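# Move three fridge bottles to cart tray, close fridge

## Task

Remove all three bottles from the refrigerator and set each one standing upright on the top tray of the cart, then close the refrigerator door completely. A glass bottle dropping any real distance means failure, and so does opening or closing the door violently. The robot must not tip over or finish leaning. Nothing may still be gripped or touched by the robot at the end, and a result that only holds because the robot is supporting it does not count. Release everything and back away once finished.

## Robot and tools

Robot: a Hello Robot Stretch 3 with a single arm. It has a two-wheeled base (0.33 m long, 0.34 m wide), a lift that rides up a mast, and a telescoping arm that reaches out to the robot's RIGHT side. The base cannot move sideways, so the gripper is carried forward or back by driving. Turns in place pivot about the point midway between the drive wheels, 0.05 m behind the front edge. With the arm pulled in and the wrist folded, a spin sweeps a circle of radius 0.28 m; an unfolded, level wrist reaches beyond that circle.

Frames: the base frame has its origin on the floor between the drive wheels, x forward, y left, z up. hand_pose is reported in this frame, located where the closed fingertips meet; with all wrist joints at zero its x axis is up, y points back along the arm toward the mast, z toward the rear. The odometry frame is the base frame as it was at the scene's start; base_odometry counts wheel rotation only, so slip shows up as travel. Heading is positive leftward, -3.142 to 3.142.

execute_actions: argument actions is a list holding exactly one action (or empty, which just reports state and images). One action may contain base, joints, or both, plus optional contact_limits; everything in it starts at once. base takes a single command and is an offset from where the base last reported itself: {"translate_m": d} drives d metres straight, forward positive, -1 to 1; or {"rotate_rad": d} spins d radians in place, left (counter-clockwise from above) positive, -3.2 to 3.2. joints is a dictionary of absolute targets by name: lift_m 0 to 1.1 (arm height on mast); arm_m 0 to 0.52 (extension); wrist_yaw_rad -1.345 to 4.42 (0 along the arm, positive swings toward the front, 3.0 folds over the base); wrist_pitch_rad -1.57 to 0.451 (0 level, negative tips fingers down); wrist_roll_rad -2.911 to 2.911 (0 fingers side by side, level); gripper_m -0.089 to 0.179 (larger is wider; the real fingertip gap is smaller than this number by about 0.007 near closed and 0.025 fully open, and zero below 0.007); head_pan_rad -3.953 to 1.73 (0 ahead, positive left, -1.57 along the arm); head_tilt_rad -1.53 to 0.419 (negative looks down). Done tolerances: lifts and arm ±0.004, yaw and roll ±0.02, pitch ±0.05, gripper ±0.004, head ±0.02. Any action runs at most 15 s. contact_limits accepts only arm_m: a motor_effort percentage (1 to 100) at which the arm's motion halts with contact_stop (negative threshold when retracting); smaller is gentler, but too small stops immediately, and it also caps holding force until the next action. cameras picks head_camera, nav_camera, wrist_camera or all (omitted/null means all, [] none). Unknown keys or out-of-range values cause rejection with no motion. Omitted joints may keep driving toward an earlier target unseen. If a result reports a stop, the remaining calls in that same reply are skipped.

wait: seconds 0 to 10; commands nothing and returns the same report. zoom_image: camera plus region [x0, y0, x1, y1] in pixels from the top-left, at most 504x504, on that camera's latest full image. finished_scene: pass the current scene number; it ends the scene irreversibly after the last command is held, and reports success.

Results: base_status and joint_status give how each motion ended: done (for the base, wheels turned the full amount even if slipping), off_target (stopped short and may still be pushing), contact_stop, time_out, torque_fault. After the last three the old target is dropped. Arm and lift halt on firm contact and go slack until recommanded; a slack lift can sag under load or keep pressing. Base, wrist and head have no contact stop. A wrist servo pushed hard for several seconds shuts off for 10 s and goes limp. on_its_own covers uncommanded parts; "held at" is a held target, not the position. motor_effort is percent of maximum, positive toward larger joint values, bracketed value is the peak; readings carry fixed bias and noise. Positive wheel effort pushes forward. An at-rest effort outside its normal range hints at contact or load. lidar_m: 12 distances from the base origin, 30-degree sectors counter-clockwise starting straight ahead (4th left, 7th behind, 10th right), scanning at 0.17 m height, range 0.15 to 12 m, blind to glass and clear plastic, partly blocked by the robot's own parts; "-" means nothing seen. wrist_depth_mm and head_depth_mm are 7x7 grids of median depth (wrist 45 to 1000 mm, head 280 to 4000 mm, head grid is sideways). base_tilt in degrees, forward and right positive; turned_by_wheels and turned_by_imu give rotation since the last report.

Gripper: close to a value below the object's width to grip; to let go, open at least 0.02 beyond where contact occurred. Neither the reading nor done proves a grasp. Squeezing too hard triggers a stall guard that eases force, so heavy or slick items may slide; send a new value to squeeze again.

Safety: fold or unfold the wrist only with lift_m between 0.32 and 0.95, wrist_pitch_rad -0.4, roll near 0; once folded the lift may go down to 0.25. With yaw below -0.4 keep pitch at -0.5 or lower. Fast driving (0.30 m/s, 1.9 rad/s) requires lift_m under 0.30, arm_m under 0.03 and yaw above 2.54; otherwise 0.10 m/s and 0.63 rad/s. Pushing against something rigid with the gripper over about 0.45 m high can tip the robot, more so with raised limits or repeated pushes; driving while holding or pressing on fixed objects, or snagging furniture (especially in reverse) can also tip it. If it leans, reverse the last move in small steps, free the gripper, and lower the lift to about 0.2. Avoid dropping glass bottles, slamming the door, and hard collisions. Loose objects may occasionally get nudged by outside forces.

Each tool is called after ">>>" in YAML: its name, and indented under it one key for each argument.

## Session

>>> execute_actions:
  actions: []

Scene clock: 0.00 s.
base_odometry: x=+0.000 y=+0.000 heading=+0.000 (m, m, rad; odometry frame)
turned_by_wheels: +0.000 (rad since the last result)
turned_by_imu: +0.000 (rad since the last result)
base_tilt: forward=-2.6 right=-1.7 (deg)
lidar_m: 2.72 1.41 2.36 2.05 1.34 1.78 1.64 1.40 1.40 1.66 0.99 1.03
head_depth_mm: 1976 2924 3014 3045 3049 2832 1992 / 2036 3087 3250 3270 3318 2867 2012 / 2044 3207 3491 3511 3569 2907 2016 / 2029 3109 3264 3251 3230 2941 2054 / 1995 2856 2939 2941 2948 2825 2041 / 1998 2647 2674 2648 2668 2617 2054 / 1969 2431 2419 2423 2451 2446 2089
base_status: not commanded
joint_positions: lift_m=+0.430 arm_m=-0.003 wrist_yaw_rad=+3.067 wrist_pitch_rad=-0.471 wrist_roll_rad=+0.014 gripper_m=+0.037 head_pan_rad=+0.009 head_tilt_rad=-0.008
joint_status: not commanded
motor_effort: left_wheel=+0 right_wheel=-1 lift_m=+45 arm_m=-1 wrist_yaw_rad=+0 wrist_pitch_rad=+4 wrist_roll_rad=+0 gripper_m=+1 head_pan_rad=+0 head_tilt_rad=+1 (%)
hand_pose: x=-0.0050 y=+0.0747 z=+0.4309 quat_wxyz=(+0.192, +0.698, +0.138, +0.676) (m; base frame)
wrist_depth_mm: - - - - - - - / - - - - - - - / - - - - - - - / 887 884 - 916 931 925 944 / 755 750 751 747 796 774 791 / 650 651 669 654 - 677 668 / 564 567 - 592 585 584 588
pictures: head_camera (sideways: a quarter turn clockwise sets it upright), nav_camera (sideways: a quarter turn counterclockwise sets it upright), wrist_camera
Images, in order (width x height): head_camera 896x504, nav_camera 672x504, wrist_camera 644x364.

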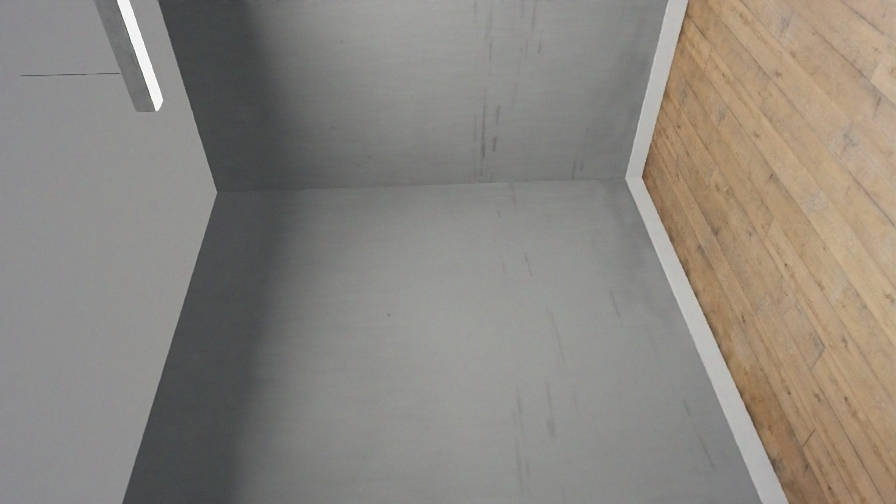

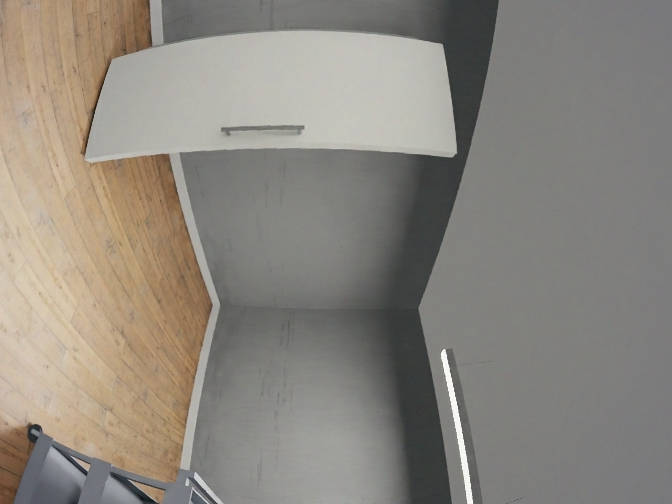

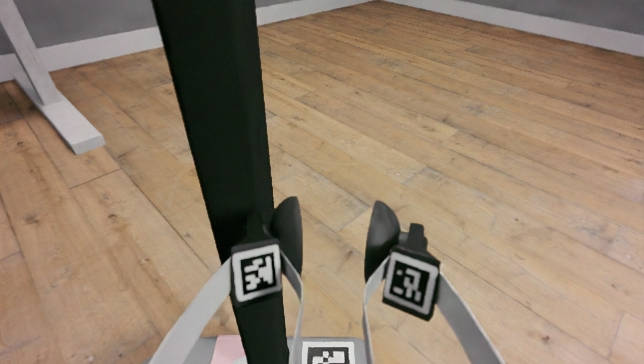

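>>> execute_actions:
  actions:
    - {"joints": {"head_pan_rad": 0.5, "head_tilt_rad": -0.3}}
  cameras: ["head_camera", "nav_camera"]

>>> execute_actions:
  actions:
    - {"joints": {"head_pan_rad": -0.8, "head_tilt_rad": -0.6}}
  cameras: ["head_camera", "nav_camera"]

Scene clock: 3.57 s.
base_odometry: x=+0.000 y=+0.000 heading=+0.000 (m, m, rad; odometry frame)
turned_by_wheels: +0.000 (rad since the last result)
turned_by_imu: +0.000 (rad since the last result)
base_tilt: forward=-2.5 right=-1.7 (deg)
lidar_m: 2.72 1.41 2.36 2.05 1.35 1.78 1.63 1.40 1.40 1.66 1.00 1.03
head_depth_mm: 2346 2477 2653 2839 2445 1821 1436 / 2262 2386 2546 2749 2445 1823 1444 / 2169 2300 2460 2618 2350 1761 1457 / 1203 1278 1360 1461 1574 1692 1455 / 1261 1340 1442 1549 1669 1778 1463 / 1326 1419 1529 1650 1802 1859 1471 / 1417 1969 2109 2262 2358 1868 1474
base_status: not commanded
joint_positions: lift_m=+0.430 arm_m=-0.003 wrist_yaw_rad=+3.067 wrist_pitch_rad=-0.471 wrist_roll_rad=+0.014 gripper_m=+0.037 head_pan_rad=+0.493 head_tilt_rad=-0.296
joint_status: all done
motor_effort: left_wheel=+0(0) right_wheel=+0(0) lift_m=+45(45) arm_m=-1(2) wrist_yaw_rad=+0(0) wrist_pitch_rad=+4(4) wrist_roll_rad=+0(0) gripper_m=+1(1) head_pan_rad=+3(23) head_tilt_rad=-2(18) (%)
hand_pose: x=-0.0050 y=+0.0747 z=+0.4309 quat_wxyz=(+0.192, +0.698, +0.138, +0.676) (m; base frame)
wrist_depth_mm: - - - - - - - / - - - - - - - / - - - - - - - / 890 894 - 900 909 938 942 / 745 746 744 768 800 769 777 / 638 654 680 663 - 671 674 / 576 572 - 592 588 583 590
pictures: head_camera (sideways: a quarter turn clockwise sets it upright), nav_camera (sideways: a quarter turn counterclockwise sets it upright)
Images, in order (width x height): head_camera 896x504, nav_camera 672x504.

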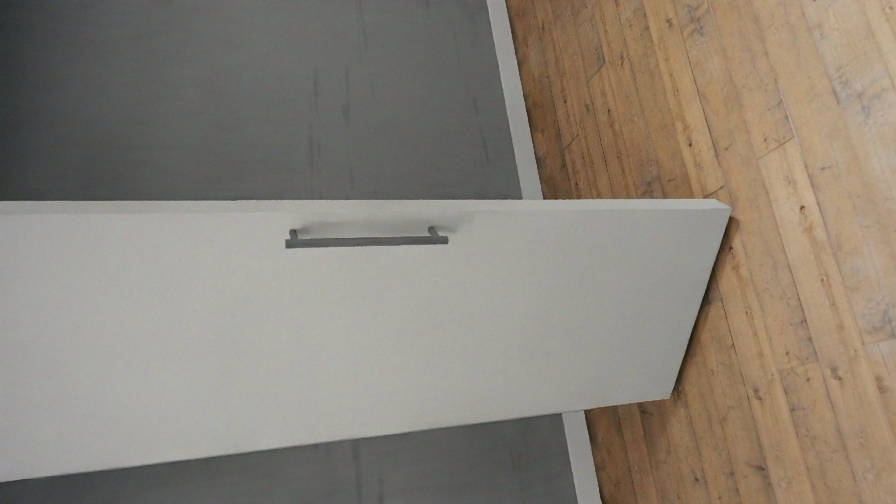

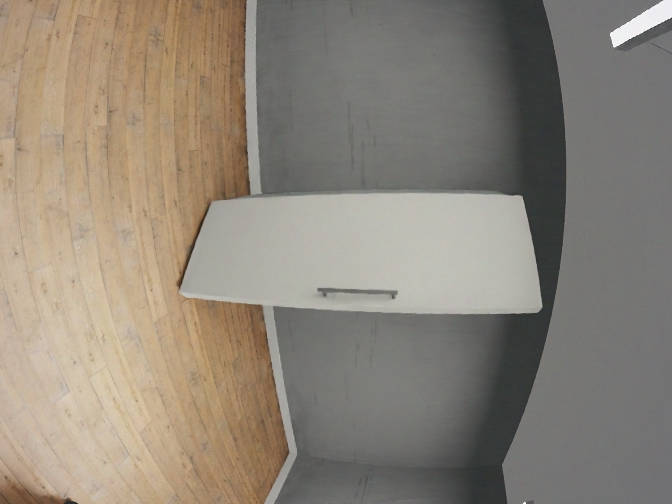

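Scene clock: 4.80 s.
base_odometry: x=+0.000 y=+0.000 heading=+0.000 (m, m, rad; odometry frame)
turned_by_wheels: +0.000 (rad since the last result)
turned_by_imu: +0.000 (rad since the last result)
base_tilt: forward=-2.5 right=-1.7 (deg)
lidar_m: 2.71 1.41 2.36 2.05 1.35 1.78 1.64 1.40 1.39 1.65 1.00 1.03
head_depth_mm: 2542 2727 1189 1310 1545 1402 1194 / 2528 2690 1196 1365 1502 1396 1198 / 2501 2715 1204 1373 1552 1405 1198 / 2476 2691 1209 1380 1555 1409 1199 / 2493 2699 1179 1489 1597 1409 1208 / 2458 2737 2799 2166 1701 1409 1199 / 2466 2736 2907 2187 1726 1420 1212
base_status: not commanded
joint_positions: lift_m=+0.430 arm_m=-0.003 wrist_yaw_rad=+3.067 wrist_pitch_rad=-0.471 wrist_roll_rad=+0.014 gripper_m=+0.037 head_pan_rad=-0.793 head_tilt_rad=-0.592
joint_status: all done
motor_effort: left_wheel=+0(1) right_wheel=-2(0) lift_m=+45(45) arm_m=-1(2) wrist_yaw_rad=+0(0) wrist_pitch_rad=+4(4) wrist_roll_rad=+0(0) gripper_m=+1(0) head_pan_rad=-3(29) head_tilt_rad=-2(17) (%)
hand_pose: x=-0.0050 y=+0.0747 z=+0.4309 quat_wxyz=(+0.192, +0.698, +0.138, +0.676) (m; base frame)
wrist_depth_mm: - - - - - - - / - - - - - - - / - - - - - - - / 890 870 - 900 913 917 927 / 748 744 757 768 797 792 771 / 648 654 674 671 - 670 675 / 567 582 - 588 588 592 579
pictures: head_camera (sideways: a quarter turn clockwise sets it upright), nav_camera (sideways: a quarter turn counterclockwise sets it upright)
Images, in order (width x height): head_camera 896x504, nav_camera 672x504.

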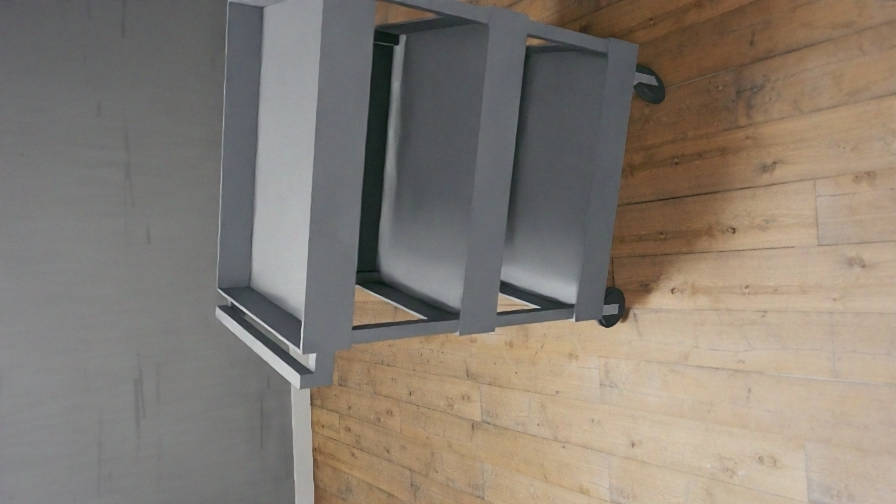

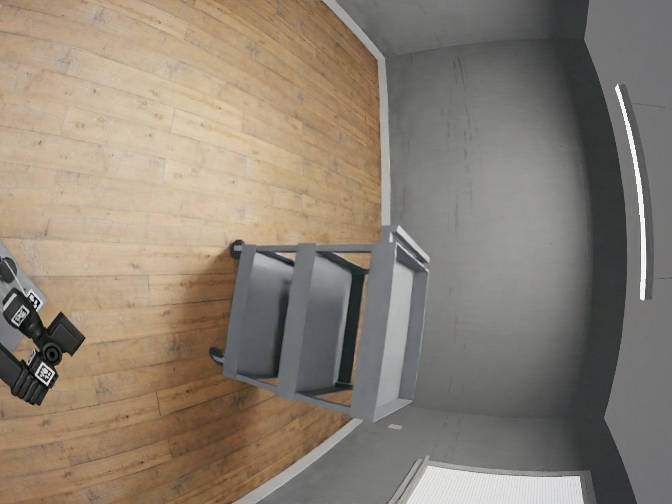

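>>> execute_actions:
  actions:
    - {"base": {"rotate_rad": 0.17}, "joints": {"lift_m": 0.26, "head_pan_rad": 0.9, "head_tilt_rad": -0.4}}
  cameras: []

>>> execute_actions:
  actions:
    - {"base": {"translate_m": 1.0}}
  cameras: ["nav_camera"]

Scene clock: 43.20 s.
base_odometry: x=+0.000 y=+0.000 heading=+0.170 (m, m, rad; odometry frame)
turned_by_wheels: +0.170 (rad since the last result)
turned_by_imu: +0.173 (rad since the last result)
base_tilt: forward=-2.5 right=-1.7 (deg)
lidar_m: 1.41 1.44 2.40 1.90 1.78 1.78 1.49 1.40 1.45 1.00 1.00 3.07
head_depth_mm: 1841 1512 1581 1677 1792 1612 1318 / 1926 2073 2239 2444 2078 1619 1325 / 1961 2119 2304 2497 2078 1614 1325 / 2010 2178 2362 2550 2093 1631 1335 / 2040 2223 2416 2622 2092 1628 1338 / 2100 2303 2482 2680 2089 1645 1342 / 2171 2343 2575 2753 2108 1648 1336
base_status: done
joint_positions: lift_m=+0.261 arm_m=-0.003 wrist_yaw_rad=+3.067 wrist_pitch_rad=-0.472 wrist_roll_rad=+0.014 gripper_m=+0.037 head_pan_rad=+0.893 head_tilt_rad=-0.409
joint_status: all done
motor_effort: left_wheel=-3(7) right_wheel=+1(3) lift_m=+16(44) arm_m=-2(1) wrist_yaw_rad=-1(0) wrist_pitch_rad=+4(4) wrist_roll_rad=+0(0) gripper_m=+0(0) head_pan_rad=+2(28) head_tilt_rad=+3(14) (%)
hand_pose: x=-0.0050 y=+0.0746 z=+0.2615 quat_wxyz=(+0.192, +0.698, +0.138, +0.676) (m; base frame)
wrist_depth_mm: - - - - - - - / 980 977 - - - - - / 745 763 - 776 781 793 812 / 608 626 - 628 636 630 647 / 520 531 - 550 552 541 539 / 462 - - - - 466 467 / - - - - 407 408 407
pictures: none
No camera images: the call's "cameras" was empty. Leave "cameras" out to get every camera's image.

Scene clock: 48.23 s.
base_odometry: x=+0.986 y=+0.169 heading=+0.170 (m, m, rad; odometry frame)
turned_by_wheels: +0.000 (rad since the last result)
turned_by_imu: +0.004 (rad since the last result)
base_tilt: forward=-2.5 right=-1.7 (deg)
lidar_m: 1.62 0.47 0.54 2.02 2.36 2.06 2.37 2.26 0.87 1.00 2.43 2.35
head_depth_mm: 956 1068 1099 975 1056 1184 1289 / 362 393 432 478 537 631 1258 / 389 418 450 489 537 593 673 / 450 489 518 546 604 747 861 / 534 588 656 745 859 1009 1225 / 655 740 851 1010 1886 1590 1344 / 1377 1515 1648 1836 1977 1650 1344
base_status: done
joint_positions: lift_m=+0.261 arm_m=-0.003 wrist_yaw_rad=+3.067 wrist_pitch_rad=-0.472 wrist_roll_rad=+0.014 gripper_m=+0.037 head_pan_rad=+0.893 head_tilt_rad=-0.408
joint_status: not commanded
motor_effort: left_wheel=-4(10) right_wheel=+1(5) lift_m=+15(16) arm_m=-1(1) wrist_yaw_rad=-1(1) wrist_pitch_rad=+4(4) wrist_roll_rad=+0(0) gripper_m=+0(1) head_pan_rad=+2(2) head_tilt_rad=+2(3) (%)
hand_pose: x=-0.0050 y=+0.0746 z=+0.2615 quat_wxyz=(+0.192, +0.698, +0.138, +0.676) (m; base frame)
wrist_depth_mm: - - - - - - 525 / 978 985 - - - 916 511 / 743 749 - 774 777 766 489 / 620 617 - 635 647 638 478 / 516 532 - 549 556 545 528 / 459 - - - - 462 465 / - - - - 408 406 409
pictures: nav_camera (sideways: a quarter turn counterclockwise sets it upright)
Images, in order (width x height): nav_camera 672x504.

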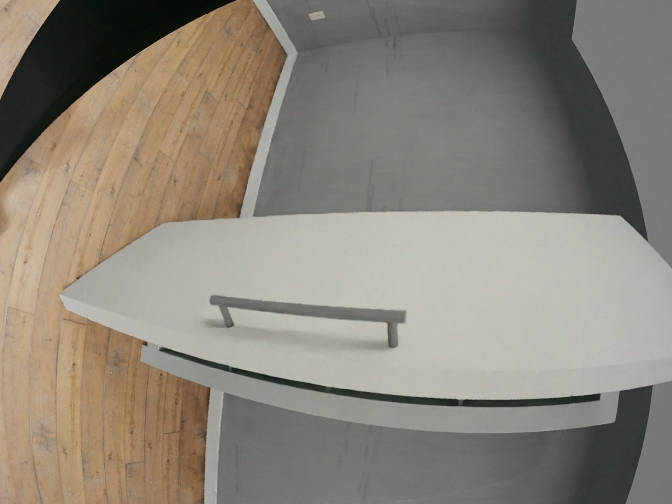

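>>> execute_actions:
  actions:
    - {"base": {"translate_m": 0.65}, "joints": {"head_pan_rad": 1.4, "head_tilt_rad": -0.5}}
  cameras: ["head_camera", "nav_camera"]

Scene clock: 53.93 s.
base_odometry: x=+1.626 y=+0.279 heading=+0.170 (m, m, rad; odometry frame)
turned_by_wheels: +0.000 (rad since the last result)
turned_by_imu: +0.002 (rad since the last result)
base_tilt: forward=-2.5 right=-1.7 (deg)
lidar_m: 1.04 0.98 0.47 0.64 0.37 2.62 2.96 1.26 1.31 2.18 2.06 1.51
head_depth_mm: 349 382 431 510 632 824 1169 / 372 402 438 481 539 625 770 / 860 938 989 721 637 828 807 / 888 979 1043 758 1014 950 1138 / 814 888 952 841 1087 1265 1202 / 744 805 872 918 1034 1159 1207 / 683 740 813 877 910 885 863
base_status: done
joint_positions: lift_m=+0.261 arm_m=-0.003 wrist_yaw_rad=+3.067 wrist_pitch_rad=-0.472 wrist_roll_rad=+0.014 gripper_m=+0.037 head_pan_rad=+1.393 head_tilt_rad=-0.494
joint_status: all done
motor_effort: left_wheel=-3(9) right_wheel=+1(6) lift_m=+15(16) arm_m=-1(1) wrist_yaw_rad=+0(0) wrist_pitch_rad=+4(4) wrist_roll_rad=+0(0) gripper_m=+0(0) head_pan_rad=+2(23) head_tilt_rad=-3(8) (%)
hand_pose: x=-0.0050 y=+0.0746 z=+0.2615 quat_wxyz=(+0.192, +0.698, +0.138, +0.676) (m; base frame)
wrist_depth_mm: 311 354 - 861 958 447 540 / 352 371 - 865 703 488 663 / 710 396 - 766 627 553 764 / 609 433 - 637 615 623 649 / 518 525 - 546 553 539 539 / 464 - - - - 464 468 / - - - - 404 406 408
pictures: head_camera (sideways: a quarter turn clockwise sets it upright), nav_camera (sideways: a quarter turn counterclockwise sets it upright)
Images, in order (width x height): head_camera 896x504, nav_camera 672x504.

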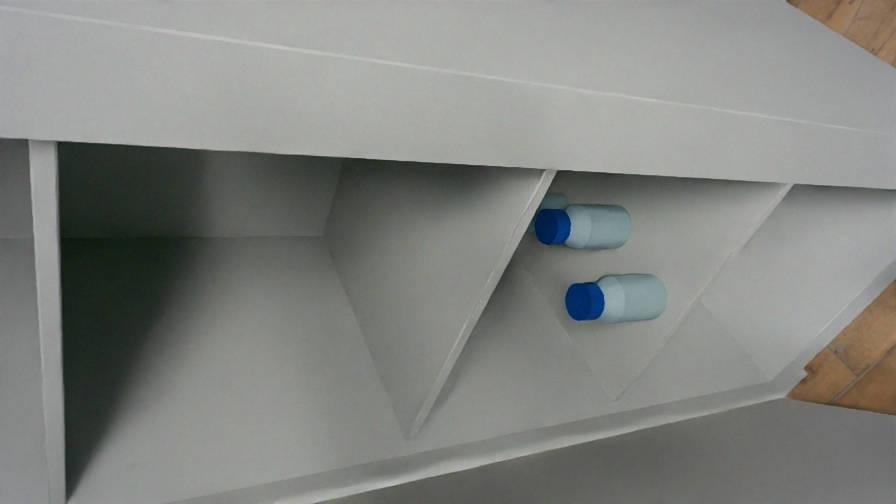

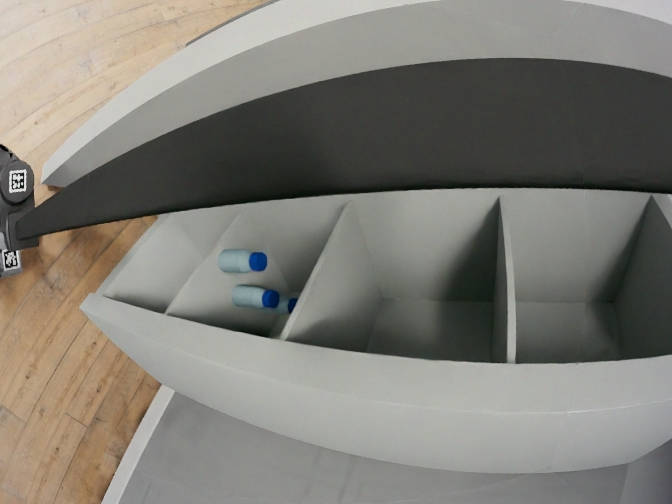

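>>> execute_actions:
  actions:
    - {"base": {"rotate_rad": 2.27}, "joints": {"head_pan_rad": -0.5, "head_tilt_rad": -0.9, "wrist_pitch_rad": -0.4}}
  cameras: ["nav_camera"]

Scene clock: 98.67 s.
base_odometry: x=+1.626 y=+0.279 heading=+2.439 (m, m, rad; odometry frame)
turned_by_wheels: +2.270 (rad since the last result)
turned_by_imu: +2.315 (rad since the last result)
base_tilt: forward=-2.5 right=-1.7 (deg)
lidar_m: 0.37 2.63 2.84 1.27 1.46 2.09 2.06 1.26 1.00 0.57 0.47 0.47
head_depth_mm: 791 671 1011 927 844 1177 1102 / 764 939 1054 969 1239 1182 1110 / 757 894 1064 1352 1329 1225 1115 / 721 844 1011 1258 1353 1224 1100 / 560 631 721 842 1018 1186 1100 / 457 503 559 630 724 1037 1100 / 386 419 457 505 632 1225 1097
base_status: done
joint_positions: lift_m=+0.261 arm_m=-0.003 wrist_yaw_rad=+3.067 wrist_pitch_rad=-0.425 wrist_roll_rad=+0.014 gripper_m=+0.037 head_pan_rad=-0.493 head_tilt_rad=-0.889
joint_status: all done
motor_effort: left_wheel=-3(14) right_wheel=+1(6) lift_m=+16(16) arm_m=-1(2) wrist_yaw_rad=+0(1) wrist_pitch_rad=+8(9) wrist_roll_rad=+0(0) gripper_m=+2(1) head_pan_rad=-3(29) head_tilt_rad=-4(18) (%)
hand_pose: x=-0.0045 y=+0.0808 z=+0.2719 quat_wxyz=(+0.176, +0.701, +0.122, +0.681) (m; base frame)
wrist_depth_mm: - - - - - - - / - - - - - - - / 821 830 - 866 872 900 893 / 643 665 - 679 689 693 700 / 551 552 550 561 587 572 575 / 469 - - - - 488 492 / - - - - 421 425 425
pictures: nav_camera (sideways: a quarter turn counterclockwise sets it upright)
Images, in order (width x height): nav_camera 672x504.

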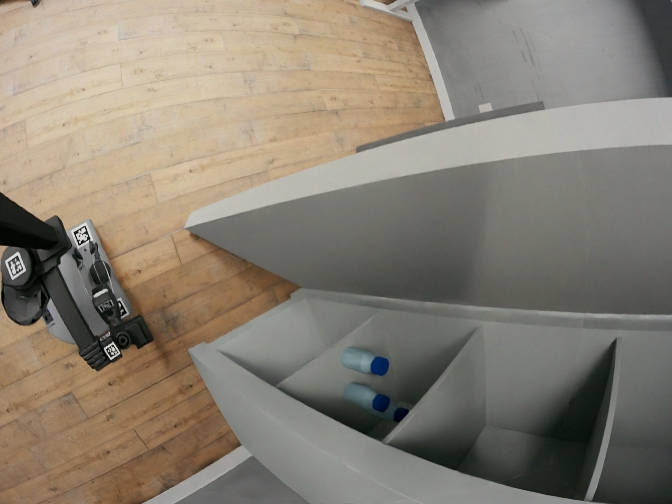

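>>> execute_actions:
  actions:
    - {"base": {"rotate_rad": -0.04}, "joints": {"lift_m": 0.34}}
  cameras: []

>>> execute_actions:
  actions:
    - {"joints": {"wrist_yaw_rad": 0.0, "lift_m": 0.42}}
  cameras: ["nav_camera"]

Scene clock: 104.93 s.
base_odometry: x=+1.626 y=+0.279 heading=+2.399 (m, m, rad; odometry frame)
turned_by_wheels: -0.040 (rad since the last result)
turned_by_imu: -0.041 (rad since the last result)
base_tilt: forward=-2.5 right=-1.7 (deg)
lidar_m: 0.36 2.63 2.85 1.26 1.42 2.10 2.06 1.30 1.00 0.64 0.47 0.50
head_depth_mm: 818 650 978 932 823 1180 1100 / 787 716 1066 968 1243 1183 1116 / 763 918 1061 1372 1310 1221 1116 / 755 883 1054 1310 1371 1223 1100 / 617 692 784 917 1087 1182 1098 / 493 540 598 666 756 988 1101 / 412 444 481 525 621 1206 1101
base_status: done
joint_positions: lift_m=+0.339 arm_m=-0.003 wrist_yaw_rad=+3.067 wrist_pitch_rad=-0.424 wrist_roll_rad=+0.014 gripper_m=+0.037 head_pan_rad=-0.493 head_tilt_rad=-0.889
joint_status: all done
motor_effort: left_wheel=+2(6) right_wheel=-2(4) lift_m=+66(66) arm_m=-1(1) wrist_yaw_rad=+0(1) wrist_pitch_rad=+7(8) wrist_roll_rad=+0(0) gripper_m=-1(1) head_pan_rad=-3(3) head_tilt_rad=-4(3) (%)
hand_pose: x=-0.0045 y=+0.0809 z=+0.3506 quat_wxyz=(+0.176, +0.701, +0.122, +0.681) (m; base frame)
wrist_depth_mm: - - - - - - - / - - - - - - - / 990 - - - - - - / 804 806 - 815 826 851 847 / 650 661 663 678 704 694 696 / 566 569 - 578 - 591 586 / 493 510 - - 507 508 513
pictures: none
No camera images: the call's "cameras" was empty. Leave "cameras" out to get every camera's image.

Scene clock: 107.47 s.
base_odometry: x=+1.626 y=+0.279 heading=+2.399 (m, m, rad; odometry frame)
turned_by_wheels: +0.000 (rad since the last result)
turned_by_imu: +0.000 (rad since the last result)
base_tilt: forward=-2.5 right=-1.7 (deg)
lidar_m: 0.36 2.62 2.86 1.26 1.42 2.09 2.06 1.30 1.00 0.64 0.47 0.50
head_depth_mm: 815 650 980 926 824 1177 1131 / 787 715 1059 967 1238 1184 1112 / 762 919 1061 1369 1309 1227 1096 / 756 884 1054 1312 1380 1222 1100 / 616 689 786 914 1086 1186 1098 / 495 541 597 667 757 990 1099 / 411 443 481 526 620 1202 1103
base_status: not commanded
joint_positions: lift_m=+0.419 arm_m=-0.003 wrist_yaw_rad=+0.002 wrist_pitch_rad=-0.423 wrist_roll_rad=+0.014 gripper_m=+0.037 head_pan_rad=-0.493 head_tilt_rad=-0.889
joint_status: all done
motor_effort: left_wheel=+1(2) right_wheel=-2(2) lift_m=+66(67) arm_m=-1(1) wrist_yaw_rad=-2(2) wrist_pitch_rad=+7(7) wrist_roll_rad=+0(0) gripper_m=+0(1) head_pan_rad=-2(3) head_tilt_rad=-3(4) (%)
hand_pose: x=-0.0211 y=-0.3659 z=+0.4308 quat_wxyz=(+0.687, +0.148, -0.696, -0.149) (m; base frame)
wrist_depth_mm: 227 306 505 690 665 639 615 / 231 310 521 756 725 695 669 / 235 317 541 831 786 758 739 / 248 325 562 883 857 820 802 / 268 335 526 807 840 792 814 / 323 340 500 676 - 683 688 / 433 372 570 594 587 599 594
pictures: nav_camera (sideways: a quarter turn counterclockwise sets it upright)
Images, in order (width x height): nav_camera 672x504.

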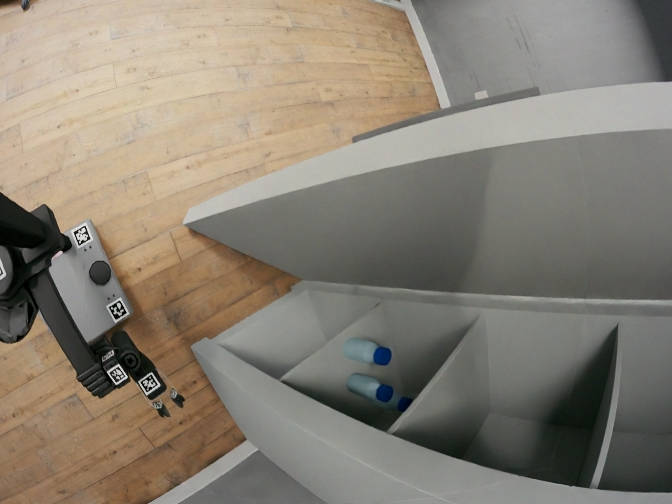

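>>> execute_actions:
  actions:
    - {"base": {"translate_m": 0.29}, "joints": {"head_pan_rad": -0.8, "head_tilt_rad": -1.0}}
  cameras: ["nav_camera"]

>>> execute_actions:
  actions:
    - {"base": {"translate_m": 0.2}}
  cameras: ["nav_camera"]

Scene clock: 116.13 s.
base_odometry: x=+1.413 y=+0.475 heading=+2.400 (m, m, rad; odometry frame)
turned_by_wheels: +0.000 (rad since the last result)
turned_by_imu: +0.001 (rad since the last result)
base_tilt: forward=-2.5 right=-1.7 (deg)
lidar_m: - 2.37 2.80 1.30 1.32 2.40 2.35 1.33 0.45 0.44 0.63 0.15
head_depth_mm: 662 559 883 865 1172 1158 1115 / 659 598 979 877 1200 1206 - / 628 792 944 1269 1249 1187 - / 588 709 890 1191 1294 1196 1117 / 494 494 495 496 497 498 829 / - - - - - - 1058 / - - - - - - 1060
base_status: done
joint_positions: lift_m=+0.419 arm_m=-0.003 wrist_yaw_rad=+0.001 wrist_pitch_rad=-0.423 wrist_roll_rad=+0.014 gripper_m=+0.037 head_pan_rad=-0.793 head_tilt_rad=-0.988
joint_status: all done
motor_effort: left_wheel=+1(7) right_wheel=-2(1) lift_m=+66(66) arm_m=-2(1) wrist_yaw_rad=-2(2) wrist_pitch_rad=+7(7) wrist_roll_rad=+0(0) gripper_m=+1(1) head_pan_rad=-3(19) head_tilt_rad=-4(13) (%)
hand_pose: x=-0.0212 y=-0.3659 z=+0.4308 quat_wxyz=(+0.687, +0.148, -0.696, -0.149) (m; base frame)
wrist_depth_mm: 481 620 607 582 168 160 639 / 505 667 659 642 181 175 693 / 500 701 745 700 199 196 755 / 522 683 730 741 218 822 828 / 521 599 617 586 239 774 820 / 498 511 509 510 - 679 673 / 460 447 450 452 327 596 591
pictures: nav_camera (sideways: a quarter turn counterclockwise sets it upright)
Images, in order (width x height): nav_camera 672x504.

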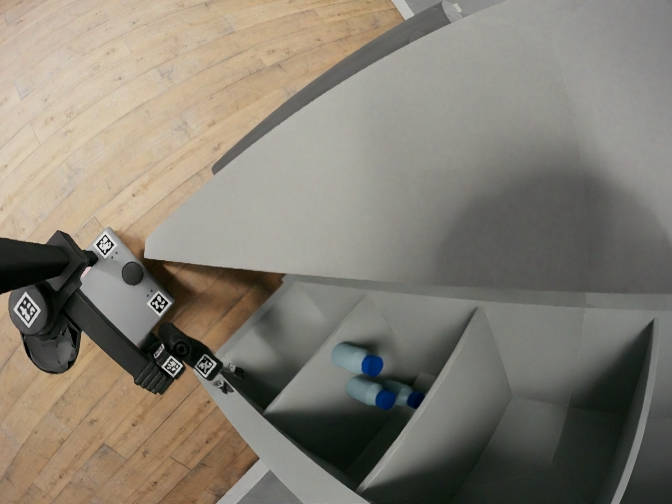

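Scene clock: 119.27 s.
base_odometry: x=+1.265 y=+0.610 heading=+2.400 (m, m, rad; odometry frame)
turned_by_wheels: +0.000 (rad since the last result)
turned_by_imu: +0.001 (rad since the last result)
base_tilt: forward=-2.5 right=-1.7 (deg)
lidar_m: 0.16 0.16 0.19 1.63 1.47 2.61 2.55 1.35 0.50 0.78 0.30 0.18
head_depth_mm: 457 550 896 859 1186 1141 1099 / 464 557 696 888 1207 1222 - / 362 458 625 895 1256 1193 - / 298 345 433 577 874 1172 1113 / - 294 330 409 537 784 1071 / - - 290 319 389 502 710 / - - - - 309 370 473
base_status: done
joint_positions: lift_m=+0.419 arm_m=-0.003 wrist_yaw_rad=+0.000 wrist_pitch_rad=-0.422 wrist_roll_rad=+0.014 gripper_m=+0.037 head_pan_rad=-0.793 head_tilt_rad=-1.001
joint_status: not commanded
motor_effort: left_wheel=+1(35) right_wheel=-1(16) lift_m=+64(66) arm_m=-1(1) wrist_yaw_rad=+0(1) wrist_pitch_rad=+7(7) wrist_roll_rad=+0(0) gripper_m=+1(1) head_pan_rad=-3(13) head_tilt_rad=+0(5) (%)
hand_pose: x=-0.0215 y=-0.3660 z=+0.4310 quat_wxyz=(+0.687, +0.147, -0.696, -0.150) (m; base frame)
wrist_depth_mm: 269 356 558 595 581 191 185 / 283 379 647 647 630 538 317 / 289 386 664 733 693 516 310 / 301 400 676 732 728 495 304 / 327 410 587 610 637 477 298 / 371 418 519 519 - 460 291 / 361 453 451 456 457 414 312
pictures: nav_camera (sideways: a quarter turn counterclockwise sets it upright)
Images, in order (width x height): nav_camera 672x504.

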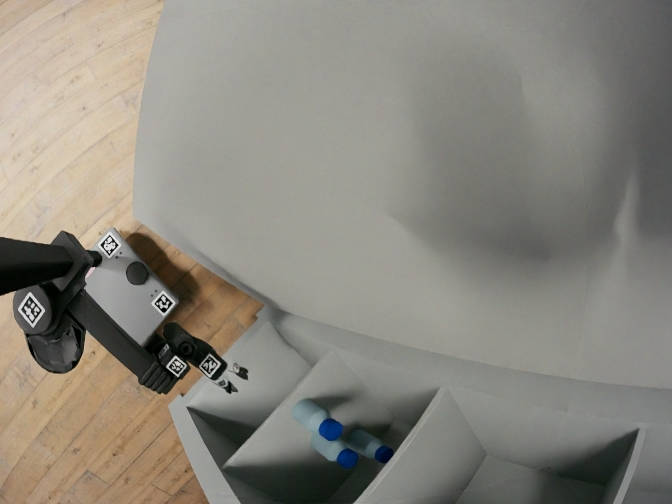

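>>> execute_actions:
  actions:
    - {"joints": {"head_pan_rad": -1.57, "head_tilt_rad": -0.75, "lift_m": 0.45, "wrist_pitch_rad": 0.0, "gripper_m": 0.17}}

Scene clock: 122.80 s.
base_odometry: x=+1.265 y=+0.610 heading=+2.400 (m, m, rad; odometry frame)
turned_by_wheels: +0.000 (rad since the last result)
turned_by_imu: +0.000 (rad since the last result)
base_tilt: forward=-2.5 right=-1.7 (deg)
lidar_m: 0.23 0.23 2.80 1.63 1.47 2.60 2.55 1.35 0.50 0.78 0.35 0.24
head_depth_mm: 688 687 624 635 741 1209 1126 / 742 811 646 953 875 1056 1144 / 744 811 647 994 900 1159 1146 / 747 813 648 879 881 1165 1112 / 749 818 651 994 862 1152 1130 / 750 823 653 971 881 1082 1093 / 689 691 631 696 746 810 754
base_status: not commanded
joint_positions: lift_m=+0.449 arm_m=-0.003 wrist_yaw_rad=+0.000 wrist_pitch_rad=-0.028 wrist_roll_rad=+0.014 gripper_m=+0.170 head_pan_rad=-1.563 head_tilt_rad=-0.754
joint_status: all done
motor_effort: left_wheel=+0(0) right_wheel=-1(1) lift_m=+65(69) arm_m=-2(1) wrist_yaw_rad=+0(0) wrist_pitch_rad=+9(9) wrist_roll_rad=+0(0) gripper_m=+0(96) head_pan_rad=-3(29) head_tilt_rad=+1(13) (%)
hand_pose: x=-0.0215 y=-0.3976 z=+0.5567 quat_wxyz=(+0.702, +0.010, -0.712, -0.010) (m; base frame)
wrist_depth_mm: 279 375 567 600 584 541 325 / 282 378 536 368 607 529 318 / 285 385 509 280 628 524 315 / 292 351 328 292 447 430 308 / 270 270 273 260 270 277 276 / - 461 698 724 693 482 227 / 308 414 687 740 724 513 310
pictures: head_camera (sideways: a quarter turn clockwise sets it upright), nav_camera (sideways: a quarter turn counterclockwise sets it upright), wrist_camera
Images, in order (width x height): head_camera 896x504, nav_camera 672x504, wrist_camera 644x364.

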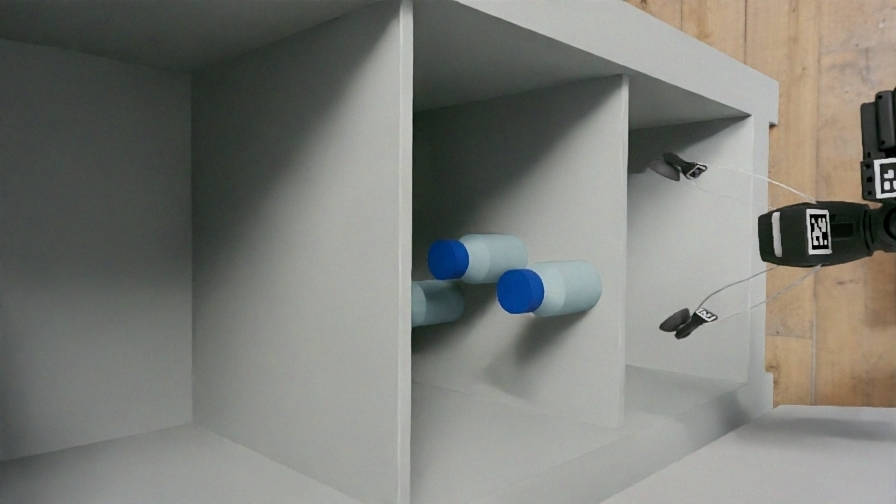

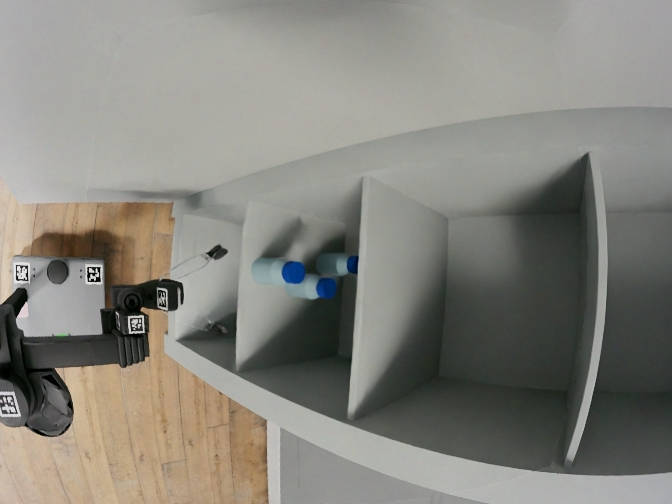

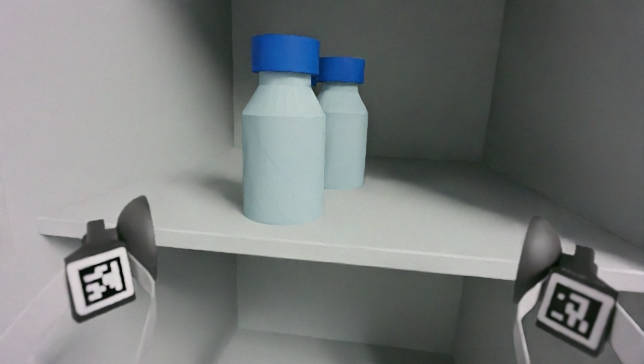

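>>> execute_actions:
  actions:
    - {"base": {"translate_m": 0.055}, "joints": {"lift_m": 0.565, "wrist_pitch_rad": -0.2, "gripper_m": 0.13, "arm_m": 0.05}}
  cameras: ["head_camera", "wrist_camera"]

Scene clock: 154.93 s.
base_odometry: x=+1.225 y=+0.647 heading=+2.400 (m, m, rad; odometry frame)
turned_by_wheels: +0.000 (rad since the last result)
turned_by_imu: +0.000 (rad since the last result)
base_tilt: forward=-2.4 right=-1.7 (deg)
lidar_m: 0.17 0.18 0.23 1.73 1.56 2.67 2.61 1.35 0.53 0.60 0.27 0.18
head_depth_mm: 744 803 645 857 854 988 1122 / 746 810 647 1020 895 1156 - / 748 813 647 995 900 1182 - / 750 813 649 969 844 1205 1112 / 751 819 651 1023 906 1149 1130 / 727 778 653 786 798 941 898 / 538 539 541 593 667 618 577
base_status: done
joint_positions: lift_m=+0.564 arm_m=+0.050 wrist_yaw_rad=+0.000 wrist_pitch_rad=-0.215 wrist_roll_rad=+0.014 gripper_m=+0.130 head_pan_rad=-1.563 head_tilt_rad=-0.754
joint_status: all done
motor_effort: left_wheel=+0(7) right_wheel=-1(3) lift_m=+65(71) arm_m=+2(3) wrist_yaw_rad=+0(1) wrist_pitch_rad=+4(9) wrist_roll_rad=+0(0) gripper_m=+0(94) head_pan_rad=-2(3) head_tilt_rad=+1(1) (%)
hand_pose: x=-0.0215 y=-0.4398 z=+0.6247 quat_wxyz=(+0.698, +0.076, -0.708, -0.077) (m; base frame)
wrist_depth_mm: 214 284 467 542 525 507 418 / 216 291 487 559 552 532 413 / 220 295 504 236 345 569 405 / 222 302 438 234 359 494 394 / 226 278 352 242 344 387 352 / 232 - 281 260 288 - 292 / 244 301 250 245 240 233 245
pictures: head_camera (sideways: a quarter turn clockwise sets it upright), wrist_camera
Images, in order (width x height): head_camera 896x504, wrist_camera 644x364.

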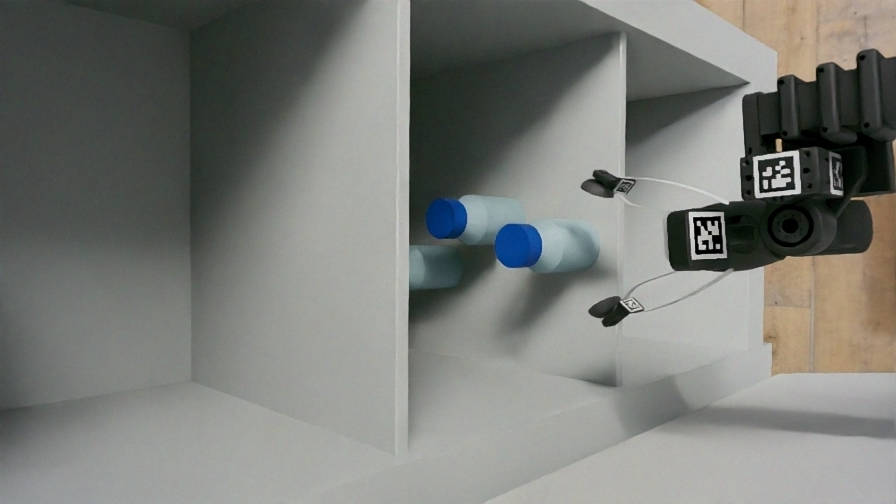

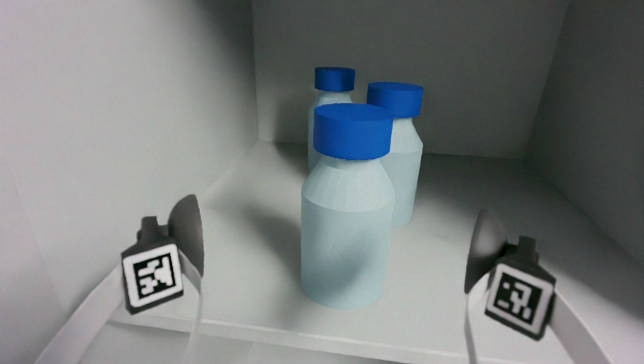

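>>> execute_actions:
  actions:
    - {"joints": {"arm_m": 0.125}}
  cameras: ["head_camera", "wrist_camera"]

Scene clock: 159.07 s.
base_odometry: x=+1.225 y=+0.647 heading=+2.400 (m, m, rad; odometry frame)
turned_by_wheels: +0.000 (rad since the last result)
turned_by_imu: +0.000 (rad since the last result)
base_tilt: forward=-2.5 right=-1.7 (deg)
lidar_m: 0.17 0.18 0.23 1.73 1.56 2.66 2.61 1.35 0.53 0.60 0.27 0.18
head_depth_mm: 744 800 646 855 852 990 1124 / 746 813 647 1016 901 1135 - / 747 811 647 995 900 - 1117 / 747 814 650 970 814 1142 1134 / 750 817 650 1022 904 1151 1128 / 726 776 653 784 795 941 898 / 536 539 541 592 667 618 577
base_status: not commanded
joint_positions: lift_m=+0.564 arm_m=+0.125 wrist_yaw_rad=+0.000 wrist_pitch_rad=-0.215 wrist_roll_rad=+0.014 gripper_m=+0.130 head_pan_rad=-1.563 head_tilt_rad=-0.754
joint_status: all done
motor_effort: left_wheel=+0(0) right_wheel=-1(1) lift_m=+65(66) arm_m=+2(2) wrist_yaw_rad=+0(0) wrist_pitch_rad=+5(5) wrist_roll_rad=+0(0) gripper_m=+1(1) head_pan_rad=-3(3) head_tilt_rad=+2(2) (%)
hand_pose: x=-0.0215 y=-0.5148 z=+0.6247 quat_wxyz=(+0.698, +0.076, -0.708, -0.077) (m; base frame)
wrist_depth_mm: 206 276 459 474 463 445 423 / 209 281 467 500 483 470 419 / 213 286 482 398 260 498 416 / 215 294 439 149 269 491 404 / 219 269 352 163 282 384 354 / 223 - 280 161 267 - 295 / 215 231 235 174 225 233 244
pictures: head_camera (sideways: a quarter turn clockwise sets it upright), wrist_camera
Images, in order (width x height): head_camera 896x504, wrist_camera 644x364.

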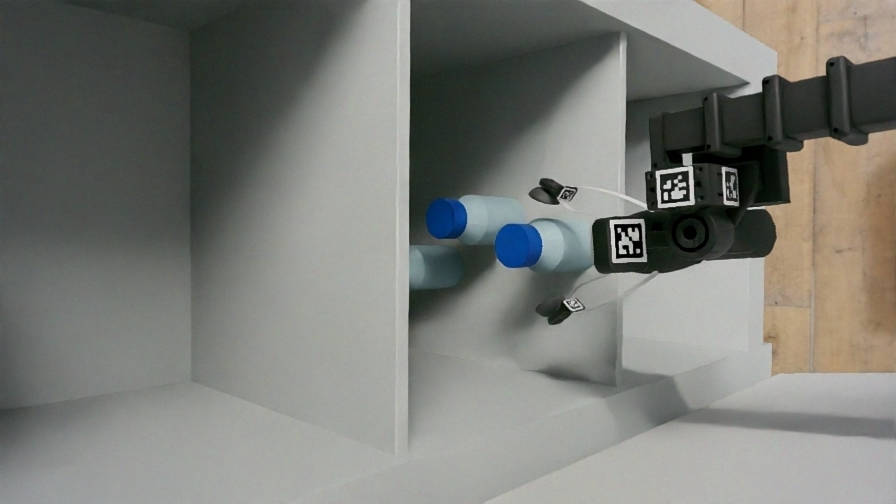

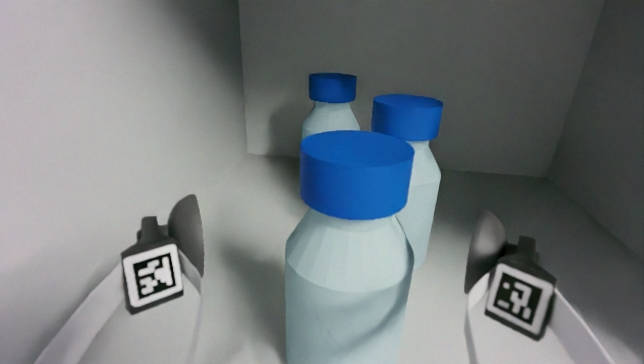

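>>> execute_actions:
  actions:
    - {"base": {"translate_m": -0.008}, "joints": {"arm_m": 0.141, "lift_m": 0.569, "gripper_m": 0.09}}
  cameras: ["head_camera", "wrist_camera"]

Scene clock: 170.43 s.
base_odometry: x=+1.230 y=+0.642 heading=+2.400 (m, m, rad; odometry frame)
turned_by_wheels: +0.000 (rad since the last result)
turned_by_imu: +0.000 (rad since the last result)
base_tilt: forward=-2.6 right=-1.7 (deg)
lidar_m: 0.18 0.18 0.24 1.71 1.55 2.65 2.60 1.35 0.53 0.63 0.28 0.19
head_depth_mm: 735 784 645 830 827 962 1126 / 747 811 646 1021 899 1132 - / 747 811 648 1018 881 - 1127 / 748 815 650 962 821 1137 1128 / 751 818 651 1021 903 1145 1135 / 739 786 653 818 824 941 940 / 560 560 563 607 680 645 602
base_status: done
joint_positions: lift_m=+0.568 arm_m=+0.141 wrist_yaw_rad=+0.000 wrist_pitch_rad=-0.216 wrist_roll_rad=+0.014 gripper_m=+0.090 head_pan_rad=-1.563 head_tilt_rad=-0.754
joint_status: all done
motor_effort: left_wheel=+0(6) right_wheel=+0(3) lift_m=+66(69) arm_m=+3(3) wrist_yaw_rad=+0(0) wrist_pitch_rad=+5(5) wrist_roll_rad=+0(0) gripper_m=+0(93) head_pan_rad=-3(2) head_tilt_rad=+0(1) (%)
hand_pose: x=-0.0215 y=-0.5308 z=+0.6286 quat_wxyz=(+0.698, +0.076, -0.708, -0.077) (m; base frame)
wrist_depth_mm: 214 287 464 459 438 427 411 / 216 293 485 479 465 457 407 / 220 297 504 386 252 481 400 / 224 304 452 136 256 501 394 / 227 310 370 138 262 374 362 / 231 280 266 147 166 303 300 / 224 235 232 150 234 239 249
pictures: head_camera (sideways: a quarter turn clockwise sets it upright), wrist_camera
Images, in order (width x height): head_camera 896x504, wrist_camera 644x364.

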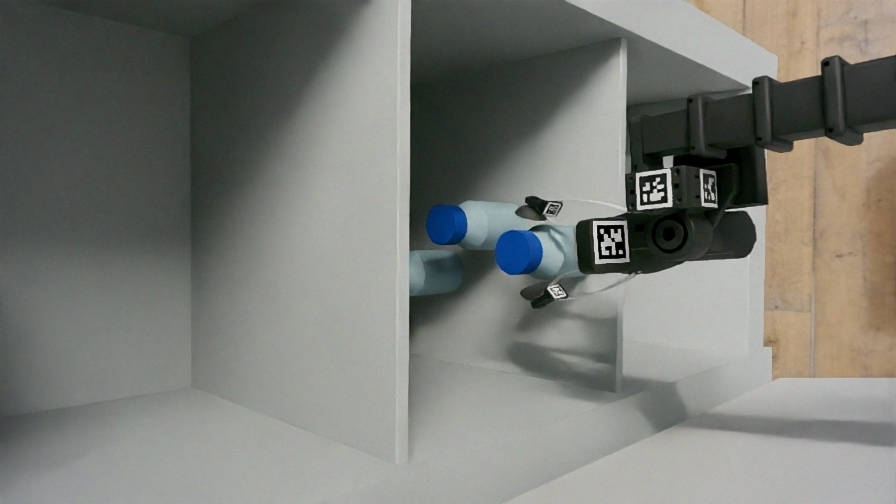

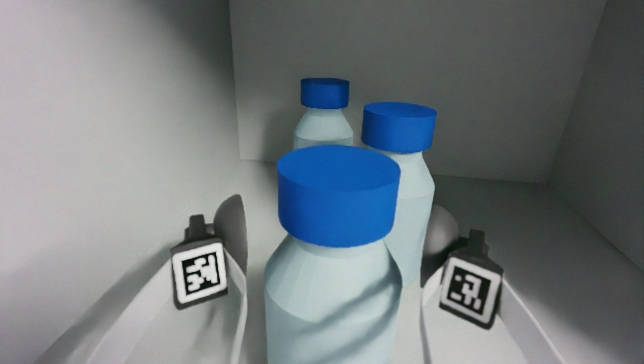

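>>> execute_actions:
  actions:
    - {"joints": {"gripper_m": 0.02}}
  cameras: ["wrist_camera"]

Scene clock: 173.20 s.
base_odometry: x=+1.230 y=+0.642 heading=+2.400 (m, m, rad; odometry frame)
turned_by_wheels: +0.000 (rad since the last result)
turned_by_imu: +0.000 (rad since the last result)
base_tilt: forward=-2.5 right=-1.7 (deg)
lidar_m: 0.18 0.18 0.24 1.71 1.55 2.65 2.60 1.35 0.52 0.63 0.28 0.19
head_depth_mm: 735 785 644 829 827 962 1129 / 746 811 646 1017 896 1134 - / 748 814 649 1020 899 - 1124 / 748 815 650 962 795 1141 1134 / 749 818 650 1022 904 1146 1130 / 738 786 653 820 825 940 939 / 558 561 564 607 680 645 603
base_status: not commanded
joint_positions: lift_m=+0.568 arm_m=+0.141 wrist_yaw_rad=+0.000 wrist_pitch_rad=-0.211 wrist_roll_rad=+0.014 gripper_m=+0.021 head_pan_rad=-1.563 head_tilt_rad=-0.754
joint_status: all done
motor_effort: left_wheel=+0(1) right_wheel=-1(0) lift_m=+64(66) arm_m=+2(3) wrist_yaw_rad=+0(0) wrist_pitch_rad=+3(5) wrist_roll_rad=+0(0) gripper_m=-20(99) head_pan_rad=-3(3) head_tilt_rad=+1(1) (%)
hand_pose: x=-0.0216 y=-0.5312 z=+0.6299 quat_wxyz=(+0.699, +0.074, -0.708, -0.075) (m; base frame)
wrist_depth_mm: 214 287 464 458 444 431 414 / 217 292 484 472 473 450 406 / 221 299 503 388 251 480 400 / 224 305 448 139 257 505 393 / 226 309 382 138 170 379 365 / 232 279 268 148 155 301 304 / 224 237 239 150 238 248 251
pictures: wrist_camera
Images, in order (width x height): wrist_camera 644x364.

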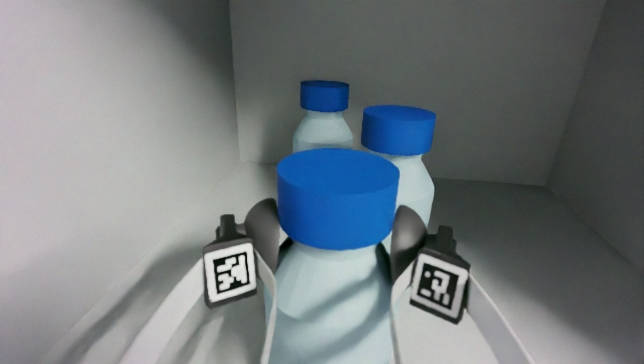

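>>> execute_actions:
  actions:
    - {"joints": {"gripper_m": -0.02}}
  cameras: []

>>> execute_actions:
  actions:
    - {"joints": {"lift_m": 0.60}}
  cameras: ["head_camera", "wrist_camera"]

Scene clock: 175.70 s.
base_odometry: x=+1.230 y=+0.642 heading=+2.400 (m, m, rad; odometry frame)
turned_by_wheels: +0.000 (rad since the last result)
turned_by_imu: +0.000 (rad since the last result)
base_tilt: forward=-2.5 right=-1.7 (deg)
lidar_m: 0.18 0.18 0.24 1.71 1.55 2.65 2.60 1.35 0.53 0.63 0.28 0.19
head_depth_mm: 734 783 645 829 828 960 1123 / 745 811 648 1016 897 1137 - / 748 813 649 1018 901 - 1125 / 749 818 651 965 797 1141 1128 / 750 817 651 1018 904 1148 1130 / 739 784 652 820 827 942 937 / 559 560 563 607 681 646 603
base_status: not commanded
joint_positions: lift_m=+0.568 arm_m=+0.141 wrist_yaw_rad=+0.000 wrist_pitch_rad=-0.210 wrist_roll_rad=+0.014 gripper_m=-0.018 head_pan_rad=-1.563 head_tilt_rad=-0.754
joint_status: all done
motor_effort: left_wheel=+0(0) right_wheel=-1(1) lift_m=+64(64) arm_m=+2(2) wrist_yaw_rad=+1(0) wrist_pitch_rad=+3(3) wrist_roll_rad=+0(0) gripper_m=-40(99) head_pan_rad=-3(2) head_tilt_rad=+2(1) (%)
hand_pose: x=-0.0216 y=-0.5312 z=+0.6299 quat_wxyz=(+0.699, +0.074, -0.708, -0.075) (m; base frame)
wrist_depth_mm: 214 287 459 459 450 431 409 / 217 292 487 478 469 450 408 / 220 300 502 386 251 482 401 / 226 301 455 140 257 500 394 / 228 312 378 138 170 379 364 / 230 281 267 149 156 302 303 / 224 237 240 150 238 249 251
pictures: none
No camera images: the call's "cameras" was empty. Leave "cameras" out to get every camera's image.

Scene clock: 176.77 s.
base_odometry: x=+1.230 y=+0.642 heading=+2.400 (m, m, rad; odometry frame)
turned_by_wheels: +0.000 (rad since the last result)
turned_by_imu: +0.000 (rad since the last result)
base_tilt: forward=-2.5 right=-1.7 (deg)
lidar_m: 0.18 0.18 0.24 1.71 1.55 2.65 2.60 1.35 0.53 0.63 0.28 0.19
head_depth_mm: 737 785 645 831 829 960 1133 / 743 812 648 1022 899 - - / 747 812 648 1021 900 - 1128 / 748 816 650 961 783 1141 1131 / 750 818 650 1025 902 1147 1131 / 739 787 653 818 826 941 940 / 558 561 563 607 680 645 602
base_status: not commanded
joint_positions: lift_m=+0.599 arm_m=+0.141 wrist_yaw_rad=+0.000 wrist_pitch_rad=-0.256 wrist_roll_rad=+0.014 gripper_m=-0.013 head_pan_rad=-1.563 head_tilt_rad=-0.754
joint_status: all done
on_its_own: gripper_m is held at -0.012, not at your -0.020, by its stall guard, which is still easing
motor_effort: left_wheel=+1(1) right_wheel=-1(1) lift_m=+70(72) arm_m=+2(2) wrist_yaw_rad=+0(0) wrist_pitch_rad=+17(19) wrist_roll_rad=+0(0) gripper_m=-5(39) head_pan_rad=-3(3) head_tilt_rad=+1(2) (%)
hand_pose: x=-0.0216 y=-0.5275 z=+0.6497 quat_wxyz=(+0.697, +0.090, -0.706, -0.091) (m; base frame)
wrist_depth_mm: 213 286 455 455 448 428 412 / 218 293 489 481 466 453 407 / 222 299 506 391 289 481 398 / 224 307 466 140 269 505 391 / 229 312 399 138 225 399 366 / 232 297 288 149 156 320 324 / 235 258 261 150 258 267 271
pictures: head_camera (sideways: a quarter turn clockwise sets it upright), wrist_camera
Images, in order (width x height): head_camera 896x504, wrist_camera 644x364.

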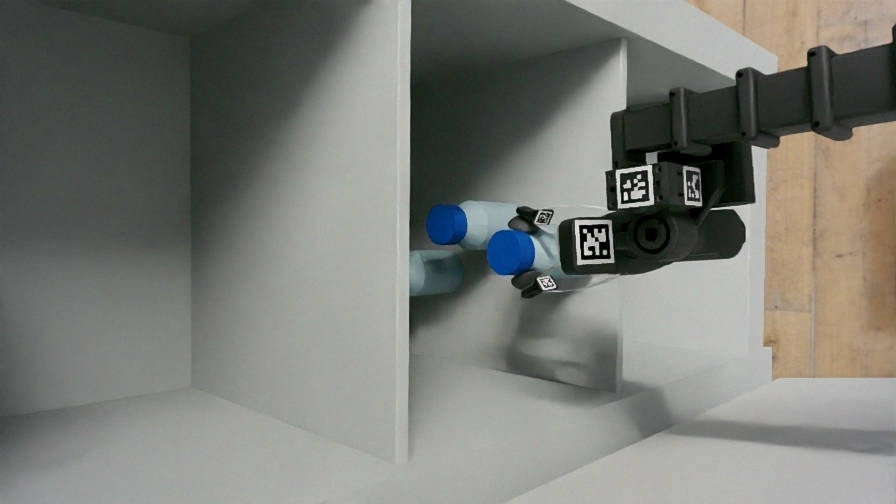

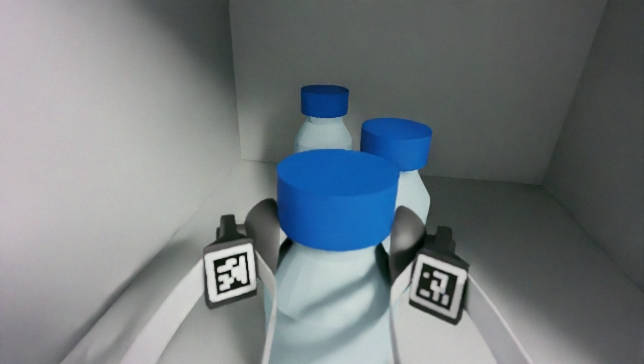

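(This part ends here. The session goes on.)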